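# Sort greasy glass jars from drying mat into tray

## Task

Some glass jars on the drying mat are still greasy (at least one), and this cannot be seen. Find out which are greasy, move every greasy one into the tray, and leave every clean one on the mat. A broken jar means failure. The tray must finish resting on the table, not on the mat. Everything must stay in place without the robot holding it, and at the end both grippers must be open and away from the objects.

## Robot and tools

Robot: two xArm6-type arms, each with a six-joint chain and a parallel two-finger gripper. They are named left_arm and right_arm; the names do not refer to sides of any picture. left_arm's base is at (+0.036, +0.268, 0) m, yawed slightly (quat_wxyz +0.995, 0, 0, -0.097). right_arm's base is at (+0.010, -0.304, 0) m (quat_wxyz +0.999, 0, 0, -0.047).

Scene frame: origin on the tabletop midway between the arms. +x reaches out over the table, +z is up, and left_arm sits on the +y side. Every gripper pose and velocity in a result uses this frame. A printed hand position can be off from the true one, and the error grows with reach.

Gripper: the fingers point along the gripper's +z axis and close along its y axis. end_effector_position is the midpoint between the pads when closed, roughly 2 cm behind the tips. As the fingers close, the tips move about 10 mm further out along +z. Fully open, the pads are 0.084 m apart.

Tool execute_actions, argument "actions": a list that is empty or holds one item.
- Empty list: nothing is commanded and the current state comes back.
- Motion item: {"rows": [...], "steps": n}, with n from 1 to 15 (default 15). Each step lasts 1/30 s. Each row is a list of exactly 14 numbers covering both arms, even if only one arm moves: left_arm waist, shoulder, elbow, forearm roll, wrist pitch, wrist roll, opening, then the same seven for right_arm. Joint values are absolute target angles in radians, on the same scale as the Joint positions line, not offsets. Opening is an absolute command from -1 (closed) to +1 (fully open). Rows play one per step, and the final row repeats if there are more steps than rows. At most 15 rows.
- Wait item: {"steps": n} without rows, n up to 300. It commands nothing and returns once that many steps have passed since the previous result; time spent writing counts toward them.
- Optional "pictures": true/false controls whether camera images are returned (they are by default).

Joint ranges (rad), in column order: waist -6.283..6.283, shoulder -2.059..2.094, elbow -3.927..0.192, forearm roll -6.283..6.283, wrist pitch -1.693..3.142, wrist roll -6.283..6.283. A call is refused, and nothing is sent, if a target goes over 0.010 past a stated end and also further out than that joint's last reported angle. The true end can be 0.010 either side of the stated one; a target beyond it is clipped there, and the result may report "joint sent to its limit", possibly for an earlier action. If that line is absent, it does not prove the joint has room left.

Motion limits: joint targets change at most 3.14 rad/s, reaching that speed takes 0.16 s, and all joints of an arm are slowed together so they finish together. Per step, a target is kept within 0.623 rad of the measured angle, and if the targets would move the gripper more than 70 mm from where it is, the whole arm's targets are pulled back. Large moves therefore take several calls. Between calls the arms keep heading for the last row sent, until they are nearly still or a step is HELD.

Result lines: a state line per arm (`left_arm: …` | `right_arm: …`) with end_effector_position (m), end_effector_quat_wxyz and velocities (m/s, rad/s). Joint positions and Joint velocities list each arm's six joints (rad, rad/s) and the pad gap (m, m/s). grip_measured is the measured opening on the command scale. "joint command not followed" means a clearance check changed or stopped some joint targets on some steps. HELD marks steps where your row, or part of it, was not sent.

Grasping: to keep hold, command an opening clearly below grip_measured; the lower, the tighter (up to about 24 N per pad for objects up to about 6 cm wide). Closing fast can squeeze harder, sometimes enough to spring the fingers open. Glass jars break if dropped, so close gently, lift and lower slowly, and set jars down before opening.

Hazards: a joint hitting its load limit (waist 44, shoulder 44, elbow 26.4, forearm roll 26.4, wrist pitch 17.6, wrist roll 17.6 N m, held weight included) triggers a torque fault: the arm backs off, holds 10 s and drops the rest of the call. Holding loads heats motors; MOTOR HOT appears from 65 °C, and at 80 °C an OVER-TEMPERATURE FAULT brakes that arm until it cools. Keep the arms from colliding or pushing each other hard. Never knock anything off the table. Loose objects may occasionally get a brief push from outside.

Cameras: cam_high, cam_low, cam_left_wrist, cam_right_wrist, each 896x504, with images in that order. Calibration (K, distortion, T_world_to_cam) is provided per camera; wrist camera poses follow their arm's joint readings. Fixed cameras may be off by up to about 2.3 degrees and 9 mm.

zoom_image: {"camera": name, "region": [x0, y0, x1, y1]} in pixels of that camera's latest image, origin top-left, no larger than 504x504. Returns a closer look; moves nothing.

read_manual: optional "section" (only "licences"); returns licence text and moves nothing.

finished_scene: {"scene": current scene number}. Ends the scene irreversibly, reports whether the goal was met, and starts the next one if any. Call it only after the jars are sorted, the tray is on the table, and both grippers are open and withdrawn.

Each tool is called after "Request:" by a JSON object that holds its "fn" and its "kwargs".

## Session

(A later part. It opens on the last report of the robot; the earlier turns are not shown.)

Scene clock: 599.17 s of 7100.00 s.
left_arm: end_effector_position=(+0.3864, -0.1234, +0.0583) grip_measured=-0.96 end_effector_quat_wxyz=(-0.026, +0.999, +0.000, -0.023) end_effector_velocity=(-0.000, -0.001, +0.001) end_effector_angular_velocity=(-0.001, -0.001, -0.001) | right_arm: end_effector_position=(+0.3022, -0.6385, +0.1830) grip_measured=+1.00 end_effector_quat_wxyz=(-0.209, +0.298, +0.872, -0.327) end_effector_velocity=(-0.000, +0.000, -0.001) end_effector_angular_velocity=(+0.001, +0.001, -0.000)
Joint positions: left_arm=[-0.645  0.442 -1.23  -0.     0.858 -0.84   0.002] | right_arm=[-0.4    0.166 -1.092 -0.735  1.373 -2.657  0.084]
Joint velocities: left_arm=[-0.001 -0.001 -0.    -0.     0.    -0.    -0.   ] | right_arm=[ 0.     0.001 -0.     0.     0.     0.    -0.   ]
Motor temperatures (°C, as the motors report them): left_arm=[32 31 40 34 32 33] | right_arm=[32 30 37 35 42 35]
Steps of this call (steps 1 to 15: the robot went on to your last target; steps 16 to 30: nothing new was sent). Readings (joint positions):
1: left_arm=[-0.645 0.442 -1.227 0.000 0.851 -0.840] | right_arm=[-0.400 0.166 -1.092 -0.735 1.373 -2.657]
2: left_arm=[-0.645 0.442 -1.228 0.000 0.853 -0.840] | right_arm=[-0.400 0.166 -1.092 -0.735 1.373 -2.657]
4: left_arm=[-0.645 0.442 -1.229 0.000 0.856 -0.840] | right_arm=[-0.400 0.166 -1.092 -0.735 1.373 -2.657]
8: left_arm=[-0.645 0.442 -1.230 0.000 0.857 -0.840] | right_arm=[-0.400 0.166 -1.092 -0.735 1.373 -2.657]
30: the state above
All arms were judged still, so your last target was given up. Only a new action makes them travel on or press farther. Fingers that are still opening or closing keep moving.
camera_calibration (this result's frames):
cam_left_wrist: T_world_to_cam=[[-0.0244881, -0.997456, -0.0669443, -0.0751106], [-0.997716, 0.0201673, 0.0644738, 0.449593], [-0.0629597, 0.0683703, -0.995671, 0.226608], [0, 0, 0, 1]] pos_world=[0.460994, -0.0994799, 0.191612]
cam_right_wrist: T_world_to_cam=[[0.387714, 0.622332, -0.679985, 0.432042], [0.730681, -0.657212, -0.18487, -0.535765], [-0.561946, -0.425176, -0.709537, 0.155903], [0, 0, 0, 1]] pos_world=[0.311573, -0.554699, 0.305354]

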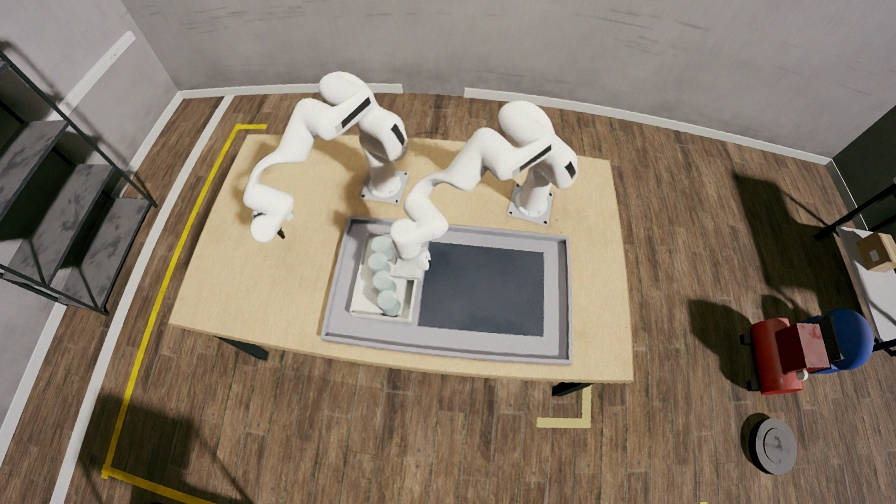

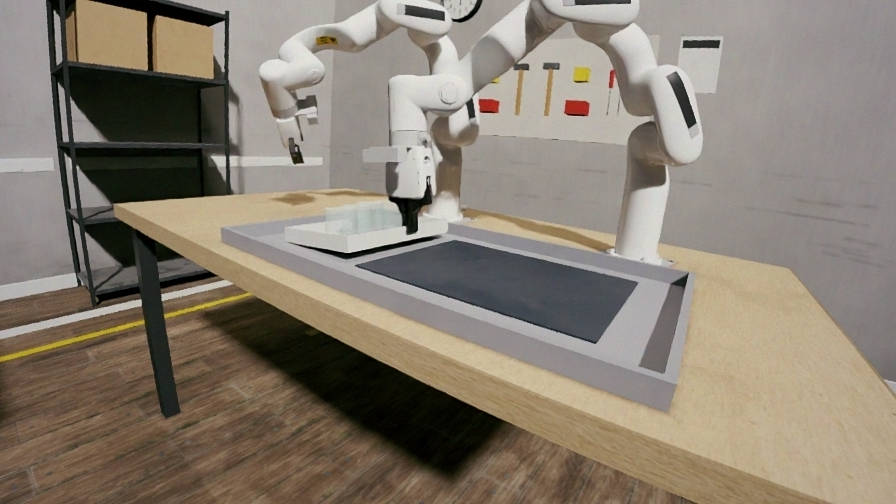

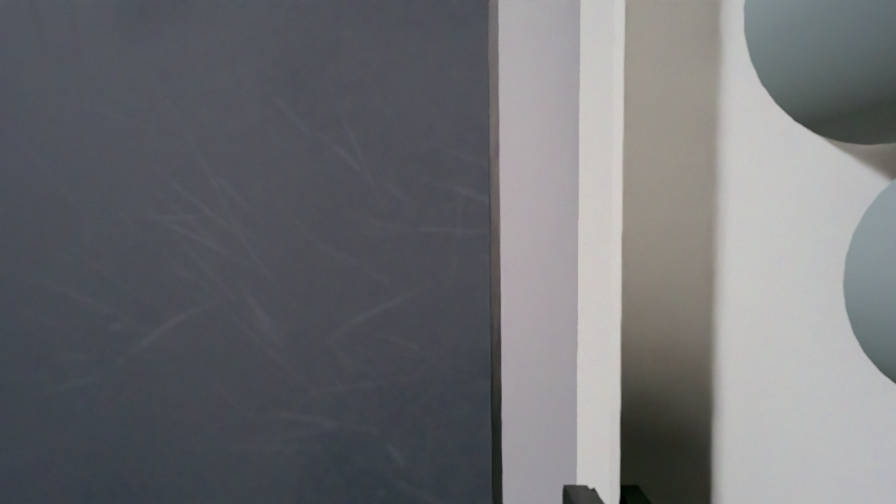

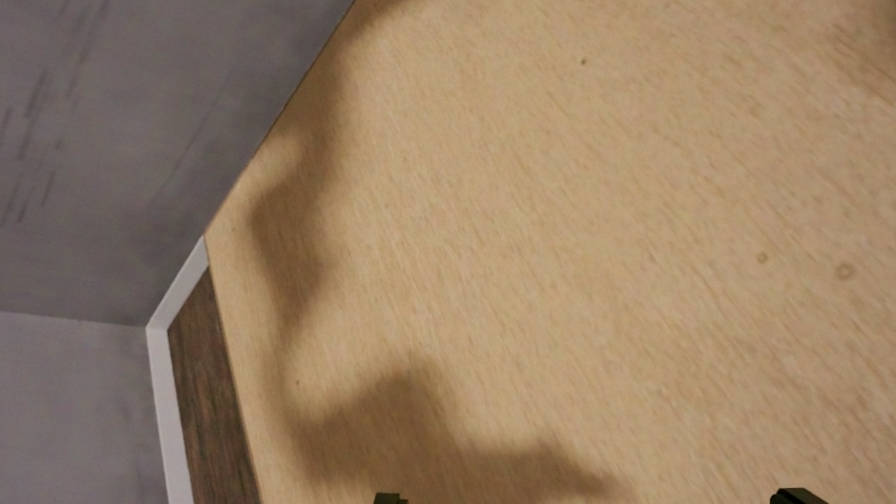

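Request:
{"fn": "execute_actions", "kwargs": {"actions": [{"rows": [[-0.6451,0.4454,-1.2418,0,0.8734,-0.84,-1, -0.4,0.166,-1.092,-0.735,1.373,-2.657,1],[-0.6451,0.4485,-1.2537,0,0.8892,-0.84,-1, -0.4,0.166,-1.092,-0.735,1.373,-2.657,1],[-0.6451,0.4516,-1.2656,0,0.905,-0.84,-1, -0.4,0.166,-1.092,-0.735,1.373,-2.657,1],[-0.6451,0.4547,-1.2774,0,0.9208,-0.84,-1, -0.4,0.166,-1.092,-0.735,1.373,-2.657,1],[-0.6451,0.4578,-1.2893,0,0.9365,-0.84,-1, -0.4,0.166,-1.092,-0.735,1.373,-2.657,1],[-0.6451,0.4609,-1.3012,0,0.9523,-0.84,-1, -0.4,0.166,-1.092,-0.735,1.373,-2.657,1],[-0.6451,0.464,-1.3131,0,0.9681,-0.84,-1, -0.4,0.166,-1.092,-0.735,1.373,-2.657,1],[-0.6451,0.4671,-1.325,0,0.9839,-0.84,-1, -0.4,0.166,-1.092,-0.735,1.373,-2.657,1],[-0.6451,0.4702,-1.3368,0,0.9996,-0.84,-1, -0.4,0.166,-1.092,-0.735,1.373,-2.657,1],[-0.6451,0.4733,-1.3487,0,1.0154,-0.84,-1, -0.4,0.166,-1.092,-0.735,1.373,-2.657,1]], "steps": 15}], "pictures": false}}

Request:
{"fn": "execute_actions", "kwargs": {"actions": [{"steps": 30}]}}

Request:
{"fn": "zoom_image", "kwargs": {"camera": "cam_high", "region": [320, 200, 480, 340]}}

Scene clock: 609.07 s of 7100.00 s.
left_arm: end_effector_position=(+0.3896, -0.1270, +0.0757) grip_measured=-0.95 end_effector_quat_wxyz=(-0.050, +0.998, -0.000, -0.045) end_effector_velocity=(+0.001, -0.002, +0.015) end_effector_angular_velocity=(+0.041, +0.037, -0.001) | right_arm: end_effector_position=(+0.3022, -0.6385, +0.1830) grip_measured=+1.00 end_effector_quat_wxyz=(-0.209, +0.298, +0.872, -0.327) end_effector_velocity=(-0.000, -0.000, +0.000) end_effector_angular_velocity=(-0.001, -0.002, -0.001)
Joint positions: left_arm=[-0.645  0.471 -1.342 -0.     1.005 -0.84   0.002] | right_arm=[-0.4    0.166 -1.092 -0.735  1.373 -2.657  0.084]
Joint velocities: left_arm=[-0.001  0.025 -0.094 -0.001  0.124  0.001  0.   ] | right_arm=[-0.001 -0.001  0.     0.    -0.     0.001  0.   ]
Motor temperatures (°C, as the motors report them): left_arm=[32 31 40 34 32 33] | right_arm=[32 30 37 35 42 35]
Steps of this call (steps 1 to 90: nothing new was sent; then 6.40 s passed at rest; steps 91 to 105: all 15 steps of this action). Readings (joint positions):
91: left_arm=[-0.645 0.442 -1.230 -0.000 0.858 -0.840] | right_arm=[-0.400 0.166 -1.092 -0.735 1.373 -2.657]
92: left_arm=[-0.645 0.443 -1.231 -0.000 0.860 -0.840] | right_arm=[-0.400 0.166 -1.092 -0.735 1.373 -2.657]
94: left_arm=[-0.645 0.446 -1.241 0.000 0.873 -0.840] | right_arm=[-0.400 0.166 -1.092 -0.735 1.373 -2.657]
98: left_arm=[-0.645 0.455 -1.278 0.000 0.923 -0.840] | right_arm=[-0.400 0.166 -1.092 -0.735 1.373 -2.657]
105: the state above

Scene clock: 610.07 s of 7100.00 s.
left_arm: end_effector_position=(+0.3894, -0.1267, +0.0763) grip_measured=-0.95 end_effector_quat_wxyz=(-0.052, +0.998, +0.000, -0.047) end_effector_velocity=(-0.000, -0.000, +0.000) end_effector_angular_velocity=(+0.000, -0.000, -0.002) | right_arm: end_effector_position=(+0.3022, -0.6385, +0.1830) grip_measured=+1.00 end_effector_quat_wxyz=(-0.209, +0.298, +0.872, -0.327) end_effector_velocity=(-0.000, -0.000, +0.000) end_effector_angular_velocity=(-0.001, -0.000, -0.001)
Joint positions: left_arm=[-0.645  0.473 -1.349  0.     1.015 -0.84   0.002] | right_arm=[-0.4    0.166 -1.092 -0.735  1.373 -2.657  0.084]
Joint velocities: left_arm=[-0.    -0.     0.     0.001  0.     0.001 -0.   ] | right_arm=[-0.001 -0.001  0.001 -0.     0.     0.001 -0.   ]
Motor temperatures (°C, as the motors report them): left_arm=[32 31 40 34 32 33] | right_arm=[32 30 37 35 42 35]
Steps of this call (steps 1 to 15: the robot went on to your last target; steps 16 to 30: nothing new was sent). Readings (joint positions):
1: left_arm=[-0.645 0.472 -1.345 -0.000 1.009 -0.840] | right_arm=[-0.400 0.166 -1.092 -0.735 1.373 -2.657]
2: left_arm=[-0.645 0.472 -1.346 -0.000 1.011 -0.840] | right_arm=[-0.400 0.166 -1.092 -0.735 1.373 -2.657]
4: left_arm=[-0.645 0.473 -1.348 -0.000 1.013 -0.840] | right_arm=[-0.400 0.166 -1.092 -0.735 1.373 -2.657]
8: left_arm=[-0.645 0.473 -1.348 -0.000 1.015 -0.840] | right_arm=[-0.400 0.166 -1.092 -0.735 1.373 -2.657]
30: the state above
All arms were judged still, so your last target was given up. Only a new action makes them travel on or press farther. Fingers that are still opening or closing keep moving.
camera_calibration (this result's frames):
cam_left_wrist: T_world_to_cam=[[-0.0287445, -0.992661, -0.117463, -0.0709677], [-0.993607, 0.0155405, 0.111816, 0.445646], [-0.10917, 0.119927, -0.986762, 0.268767], [0, 0, 0, 1]] pos_world=[0.470099, -0.109605, 0.207043]
cam_right_wrist: T_world_to_cam=[[0.387714, 0.622332, -0.679985, 0.432042], [0.730681, -0.657212, -0.18487, -0.535765], [-0.561945, -0.425176, -0.709537, 0.155902], [0, 0, 0, 1]] pos_world=[0.311573, -0.554699, 0.305354]

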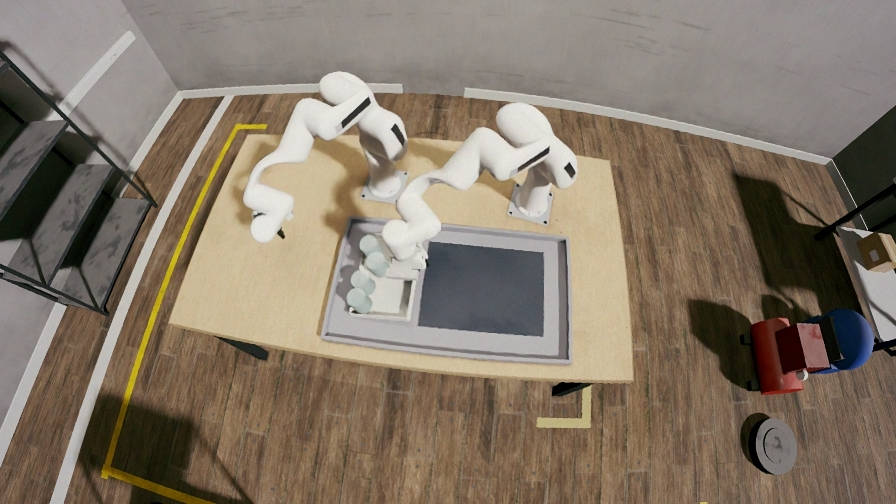

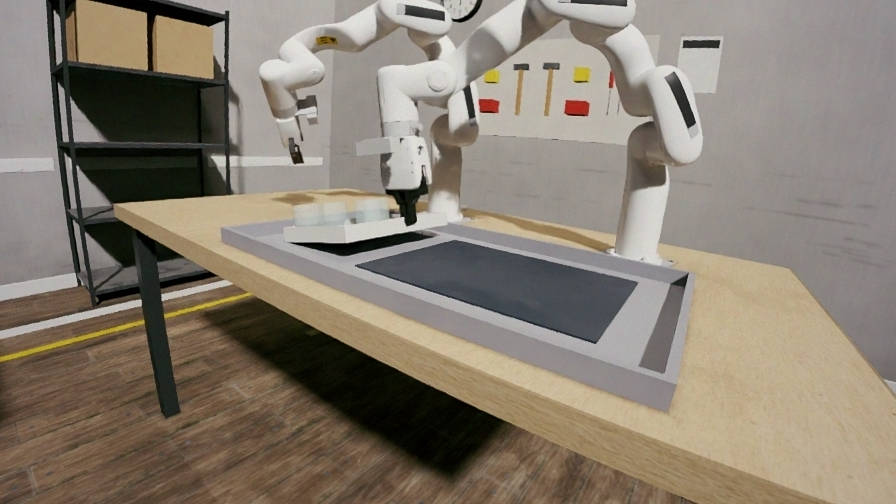

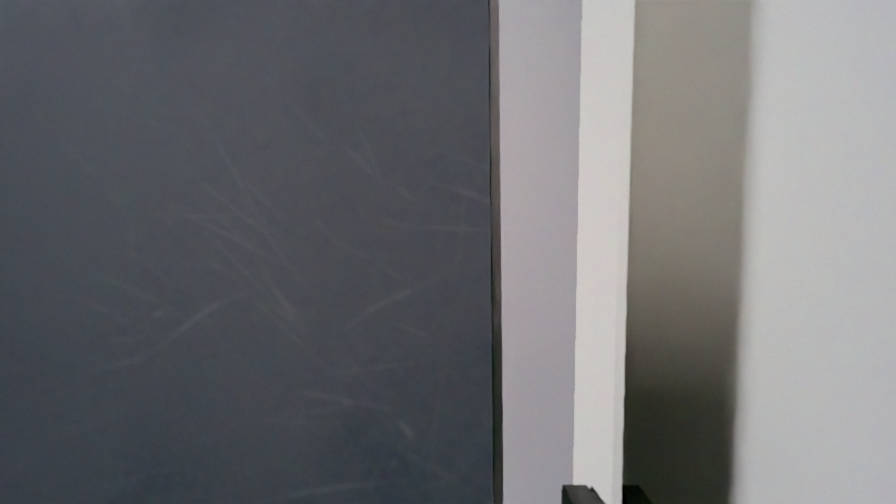

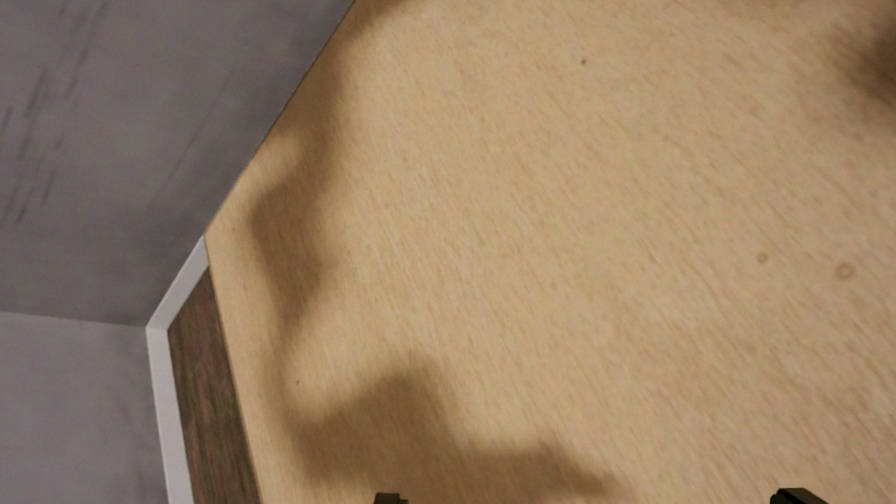

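Region (320, 200, 480, 340) of cam_high's 896x504 image, scaled by 3.150, with more detail than that image has; it fills the top 441 rows of this view, and the rest is white.

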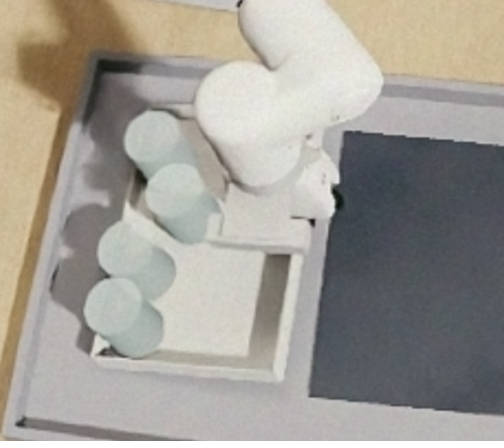

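Request:
{"fn": "execute_actions", "kwargs": {"actions": []}}

Scene clock: 629.20 s of 7100.00 s.
left_arm: end_effector_position=(+0.3894, -0.1267, +0.0763) grip_measured=-0.95 end_effector_quat_wxyz=(-0.052, +0.998, +0.000, -0.047) end_effector_velocity=(+0.000, +0.000, +0.000) end_effector_angular_velocity=(-0.000, -0.000, +0.000) | right_arm: end_effector_position=(+0.3022, -0.6385, +0.1830) grip_measured=+1.00 end_effector_quat_wxyz=(-0.209, +0.298, +0.872, -0.327) end_effector_velocity=(+0.000, -0.000, +0.000) end_effector_angular_velocity=(-0.000, +0.000, +0.002)
Joint positions: left_arm=[-0.645  0.473 -1.349 -0.     1.015 -0.84   0.002] | right_arm=[-0.4    0.166 -1.092 -0.735  1.373 -2.657  0.084]
Joint velocities: left_arm=[ 0. -0.  0. -0. -0.  0. -0.] | right_arm=[ 0.001 -0.    -0.001 -0.001 -0.    -0.002  0.   ]
Motor temperatures (°C, as the motors report them): left_arm=[32 31 40 34 32 33] | right_arm=[32 30 37 35 42 35]
Steps of this call (steps 1 to 90: nothing new was sent; then 16.13 s passed at rest). Readings (joint positions):
1: left_arm=[-0.645 0.473 -1.349 0.000 1.015 -0.840] | right_arm=[-0.400 0.166 -1.092 -0.735 1.373 -2.657]
2: left_arm=[-0.645 0.473 -1.349 0.000 1.015 -0.840] | right_arm=[-0.400 0.166 -1.092 -0.735 1.373 -2.657]
4: left_arm=[-0.645 0.473 -1.349 0.000 1.015 -0.840] | right_arm=[-0.400 0.166 -1.092 -0.735 1.373 -2.657]
8: left_arm=[-0.645 0.473 -1.349 0.000 1.015 -0.840] | right_arm=[-0.400 0.166 -1.092 -0.735 1.373 -2.657]
90: the state above
camera_calibration (this result's frames):
cam_left_wrist: T_world_to_cam=[[-0.0287552, -0.99266, -0.11747, -0.0709653], [-0.993606, 0.0155493, 0.111826, 0.44564], [-0.109179, 0.119934, -0.98676, 0.268765], [0, 0, 0, 1]] pos_world=[0.470094, -0.109608, 0.207036]
cam_right_wrist: T_world_to_cam=[[0.387714, 0.622332, -0.679985, 0.432042], [0.730681, -0.657213, -0.18487, -0.535765], [-0.561945, -0.425176, -0.709537, 0.155903], [0, 0, 0, 1]] pos_world=[0.311573, -0.554699, 0.305354]

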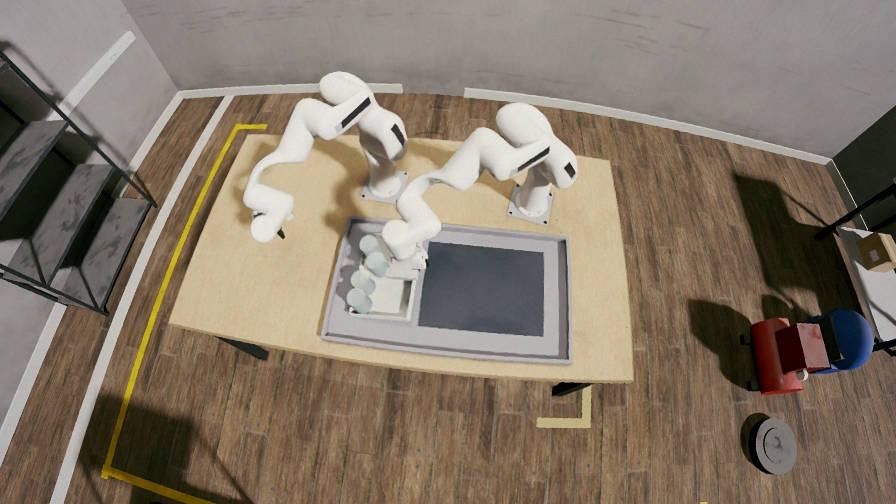

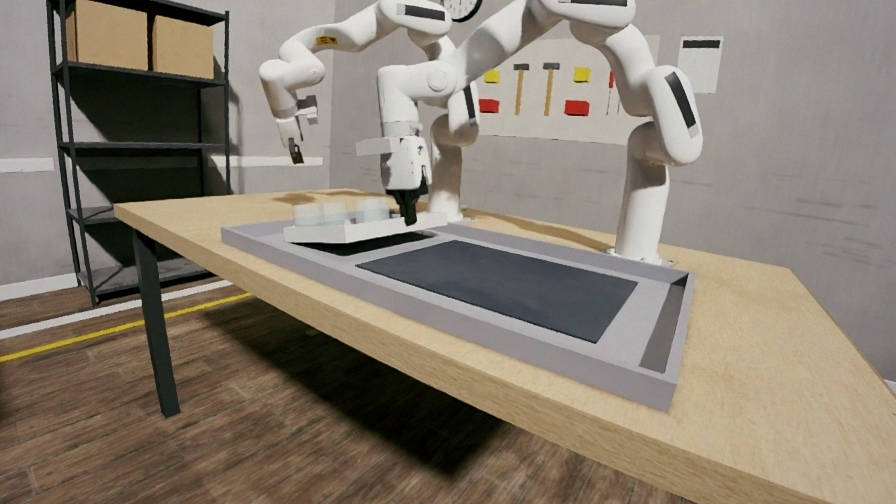

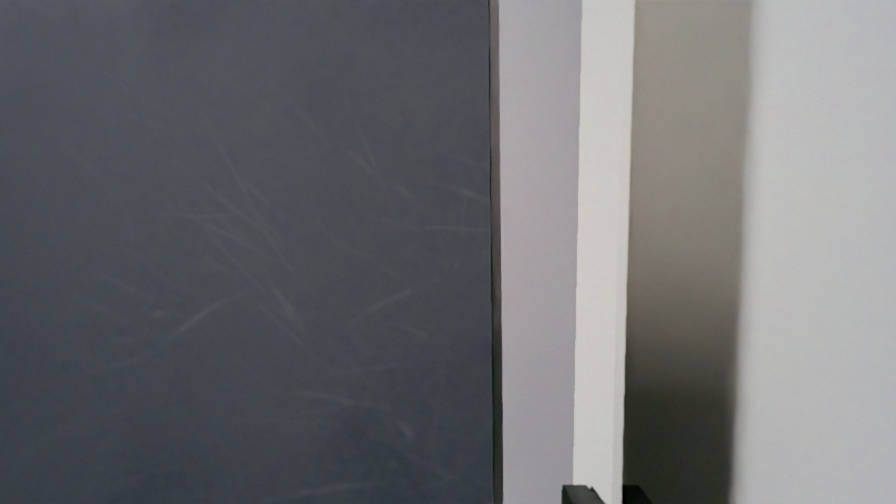

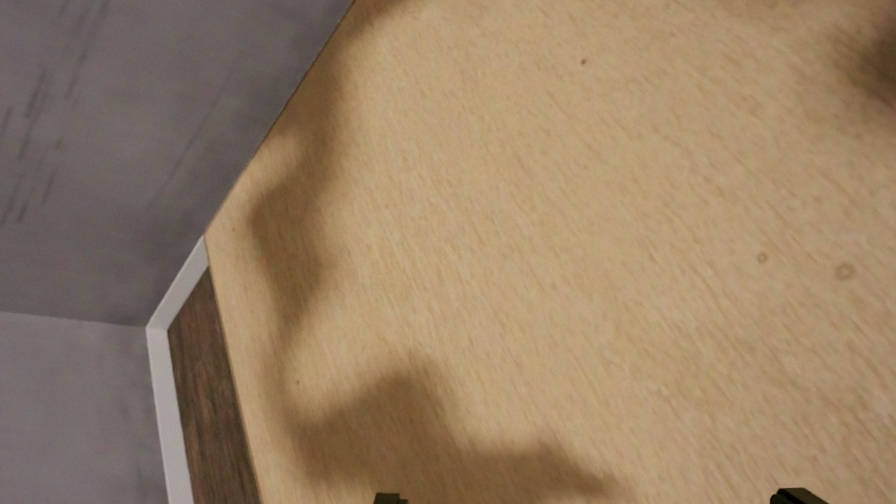

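Request:
{"fn": "zoom_image", "kwargs": {"camera": "cam_high", "region": [300, 200, 480, 340]}}

Region (300, 200, 480, 340) of cam_high's 896x504 image, scaled by 2.800, with more detail than that image has.

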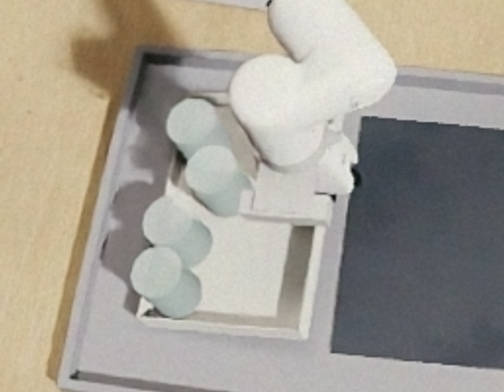

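Request:
{"fn": "execute_actions", "kwargs": {"actions": [{"rows": [[-0.6451,0.4765,-1.3577,0,1.0259,-0.84,-1,-0.4,0.166,-1.092,-0.735,1.373,-2.657,1],[-0.6451,0.4797,-1.3667,0,1.0364,-0.84,-1,-0.4,0.166,-1.092,-0.735,1.373,-2.657,1],[-0.6451,0.4829,-1.3758,0,1.0469,-0.84,-1,-0.4,0.166,-1.092,-0.735,1.373,-2.657,1],[-0.6451,0.486,-1.3848,0,1.0575,-0.84,-1,-0.4,0.166,-1.092,-0.735,1.373,-2.657,1],[-0.6451,0.4892,-1.3938,0,1.068,-0.84,-1,-0.4,0.166,-1.092,-0.735,1.373,-2.657,1],[-0.6451,0.4924,-1.4029,0,1.0785,-0.84,-1,-0.4,0.166,-1.092,-0.735,1.373,-2.657,1],[-0.6451,0.4956,-1.4119,0,1.089,-0.84,-1,-0.4,0.166,-1.092,-0.735,1.373,-2.657,1],[-0.6451,0.4987,-1.4209,0,1.0995,-0.84,-1,-0.4,0.166,-1.092,-0.735,1.373,-2.657,1],[-0.6451,0.5019,-1.43,0,1.11,-0.84,-1,-0.4,0.166,-1.092,-0.735,1.373,-2.657,1],[-0.6451,0.5051,-1.439,0,1.1205,-0.84,-1,-0.4,0.166,-1.092,-0.735,1.373,-2.657,1],[-0.6451,0.5083,-1.448,0,1.131,-0.84,-1,-0.4,0.166,-1.092,-0.735,1.373,-2.657,1],[-0.6451,0.5114,-1.457,0,1.1416,-0.84,-1,-0.4,0.166,-1.092,-0.735,1.373,-2.657,1],[-0.6451,0.5146,-1.4661,0,1.1521,-0.84,-1,-0.4,0.166,-1.092,-0.735,1.373,-2.657,1],[-0.6451,0.5178,-1.4751,0,1.1626,-0.84,-1,-0.4,0.166,-1.092,-0.735,1.373,-2.657,1],[-0.6451,0.521,-1.4841,0,1.1731,-0.84,-1,-0.4,0.166,-1.092,-0.735,1.373,-2.657,1]], "steps": 15}], "pictures": false}}

Request:
{"fn": "execute_actions", "kwargs": {"actions": [{"steps": 40}]}}

Request:
{"fn": "zoom_image", "kwargs": {"camera": "cam_high", "region": [300, 200, 480, 340]}}

Scene clock: 649.47 s of 7100.00 s.
left_arm: end_effector_position=(+0.3922, -0.1299, +0.0888) grip_measured=-0.95 end_effector_quat_wxyz=(-0.071, +0.995, -0.000, -0.064) end_effector_velocity=(+0.007, -0.006, +0.035) end_effector_angular_velocity=(+0.102, +0.092, +0.003) | right_arm: end_effector_position=(+0.3022, -0.6385, +0.1830) grip_measured=+1.00 end_effector_quat_wxyz=(-0.209, +0.298, +0.872, -0.327) end_effector_velocity=(+0.000, -0.000, +0.000) end_effector_angular_velocity=(+0.000, +0.001, +0.001)
Joint positions: left_arm=[-0.645  0.508 -1.448 -0.     1.131 -0.84   0.002] | right_arm=[-0.4    0.166 -1.092 -0.735  1.373 -2.657  0.084]
Joint velocities: left_arm=[ 0.003  0.095 -0.269 -0.001  0.311 -0.     0.001] | right_arm=[ 0.    -0.    -0.    -0.     0.    -0.001 -0.   ]
Motor temperatures (°C, as the motors report them): left_arm=[32 31 40 34 32 33] | right_arm=[32 30 37 35 42 35]
Steps of this call (steps 1 to 90: nothing new was sent; then 16.77 s passed at rest; steps 91 to 105: all 15 steps of this action). Readings (joint positions):
91: left_arm=[-0.645 0.473 -1.349 -0.000 1.016 -0.840] | right_arm=[-0.400 0.166 -1.092 -0.735 1.373 -2.657]
92: left_arm=[-0.645 0.474 -1.350 -0.000 1.017 -0.840] | right_arm=[-0.400 0.166 -1.092 -0.735 1.373 -2.657]
94: left_arm=[-0.645 0.477 -1.357 -0.000 1.026 -0.840] | right_arm=[-0.400 0.166 -1.092 -0.735 1.373 -2.657]
98: left_arm=[-0.645 0.487 -1.386 0.000 1.060 -0.840] | right_arm=[-0.400 0.166 -1.092 -0.735 1.373 -2.657]
105: the state above

Scene clock: 650.80 s of 7100.00 s.
left_arm: end_effector_position=(+0.3929, -0.1306, +0.0934) grip_measured=-0.95 end_effector_quat_wxyz=(-0.078, +0.994, +0.000, -0.070) end_effector_velocity=(-0.001, -0.001, -0.000) end_effector_angular_velocity=(+0.000, +0.000, -0.002) | right_arm: end_effector_position=(+0.3022, -0.6385, +0.1830) grip_measured=+1.00 end_effector_quat_wxyz=(-0.209, +0.298, +0.872, -0.327) end_effector_velocity=(-0.000, -0.000, -0.000) end_effector_angular_velocity=(-0.000, +0.001, -0.001)
Joint positions: left_arm=[-0.645  0.521 -1.484  0.     1.173 -0.84   0.002] | right_arm=[-0.4    0.166 -1.092 -0.735  1.373 -2.657  0.084]
Joint velocities: left_arm=[-0.002  0.    -0.    -0.     0.    -0.    -0.   ] | right_arm=[-0.001  0.001 -0.    -0.     0.     0.001 -0.   ]
Motor temperatures (°C, as the motors report them): left_arm=[32 31 40 34 32 33] | right_arm=[32 30 37 35 42 35]
Steps of this call (steps 1 to 30: the robot went on to your last target; steps 31 to 40: nothing new was sent). Readings (joint positions):
1: left_arm=[-0.645 0.511 -1.457 -0.000 1.141 -0.840] | right_arm=[-0.400 0.166 -1.092 -0.735 1.373 -2.657]
2: left_arm=[-0.645 0.514 -1.466 -0.000 1.151 -0.840] | right_arm=[-0.400 0.166 -1.092 -0.735 1.373 -2.657]
4: left_arm=[-0.645 0.518 -1.476 -0.000 1.163 -0.840] | right_arm=[-0.400 0.166 -1.092 -0.735 1.373 -2.657]
8: left_arm=[-0.645 0.520 -1.483 -0.000 1.171 -0.840] | right_arm=[-0.400 0.166 -1.092 -0.735 1.373 -2.657]
40: the state above
All arms were judged still, so your last target was given up. Only a new action makes them travel on or press farther. Fingers that are still opening or closing keep moving.
camera_calibration (this result's frames):
cam_left_wrist: T_world_to_cam=[[-0.0354196, -0.985225, -0.167562, -0.0644654], [-0.987278, 0.00848953, 0.158777, 0.439478], [-0.155008, 0.171054, -0.972992, 0.309889], [0, 0, 0, 1]] pos_world=[0.479639, -0.120251, 0.220938]
cam_right_wrist: T_world_to_cam=[[0.387714, 0.622332, -0.679985, 0.432042], [0.730681, -0.657212, -0.18487, -0.535765], [-0.561946, -0.425176, -0.709537, 0.155903], [0, 0, 0, 1]] pos_world=[0.311573, -0.554699, 0.305354]

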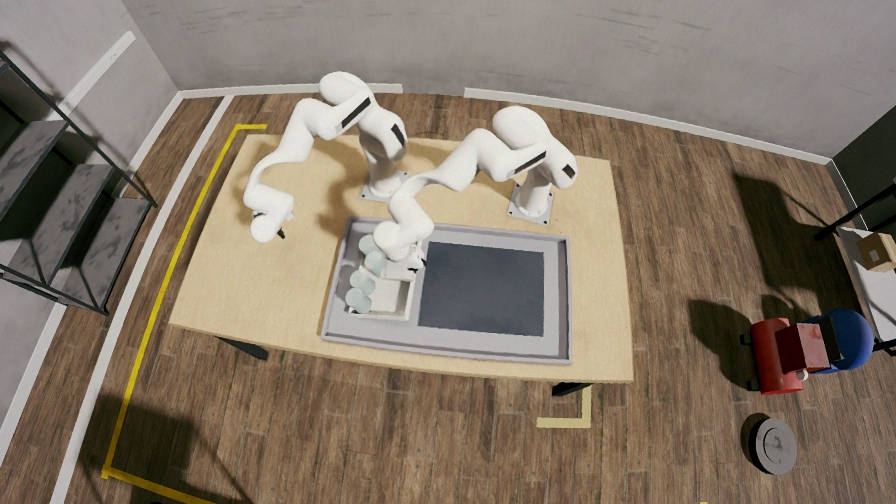

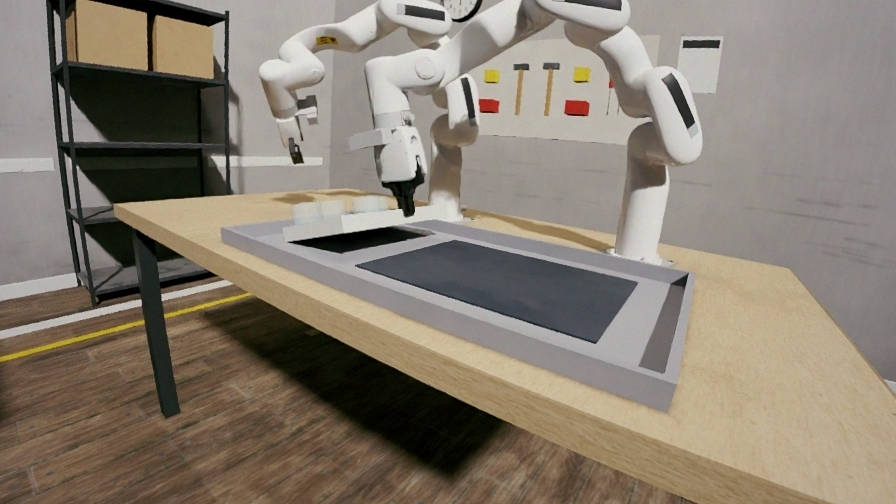

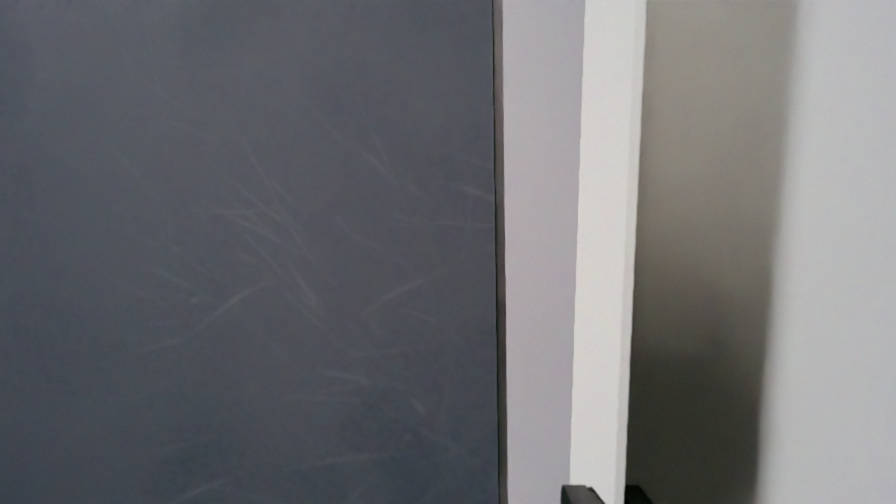

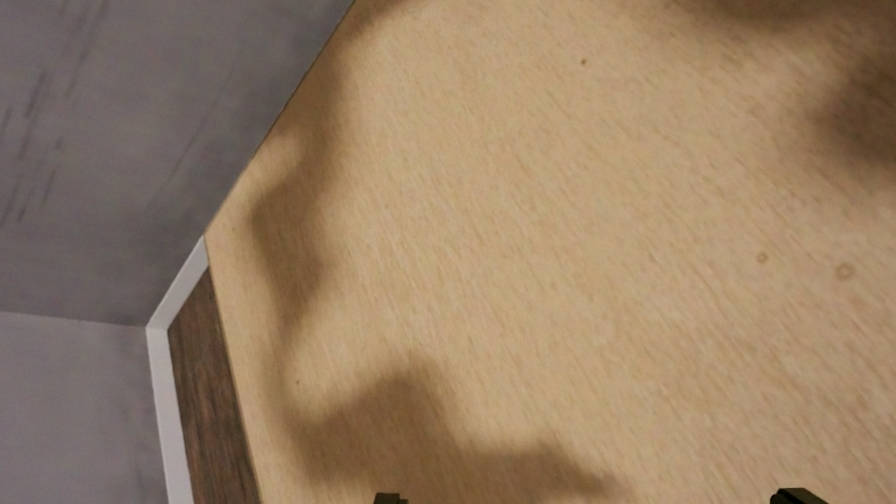

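Region (300, 200, 480, 340) of cam_high's 896x504 image, scaled by 2.800, with more detail than that image has.

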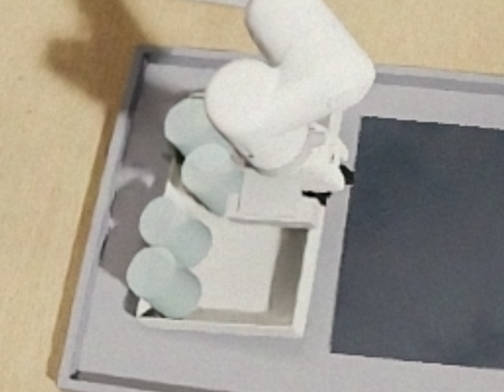

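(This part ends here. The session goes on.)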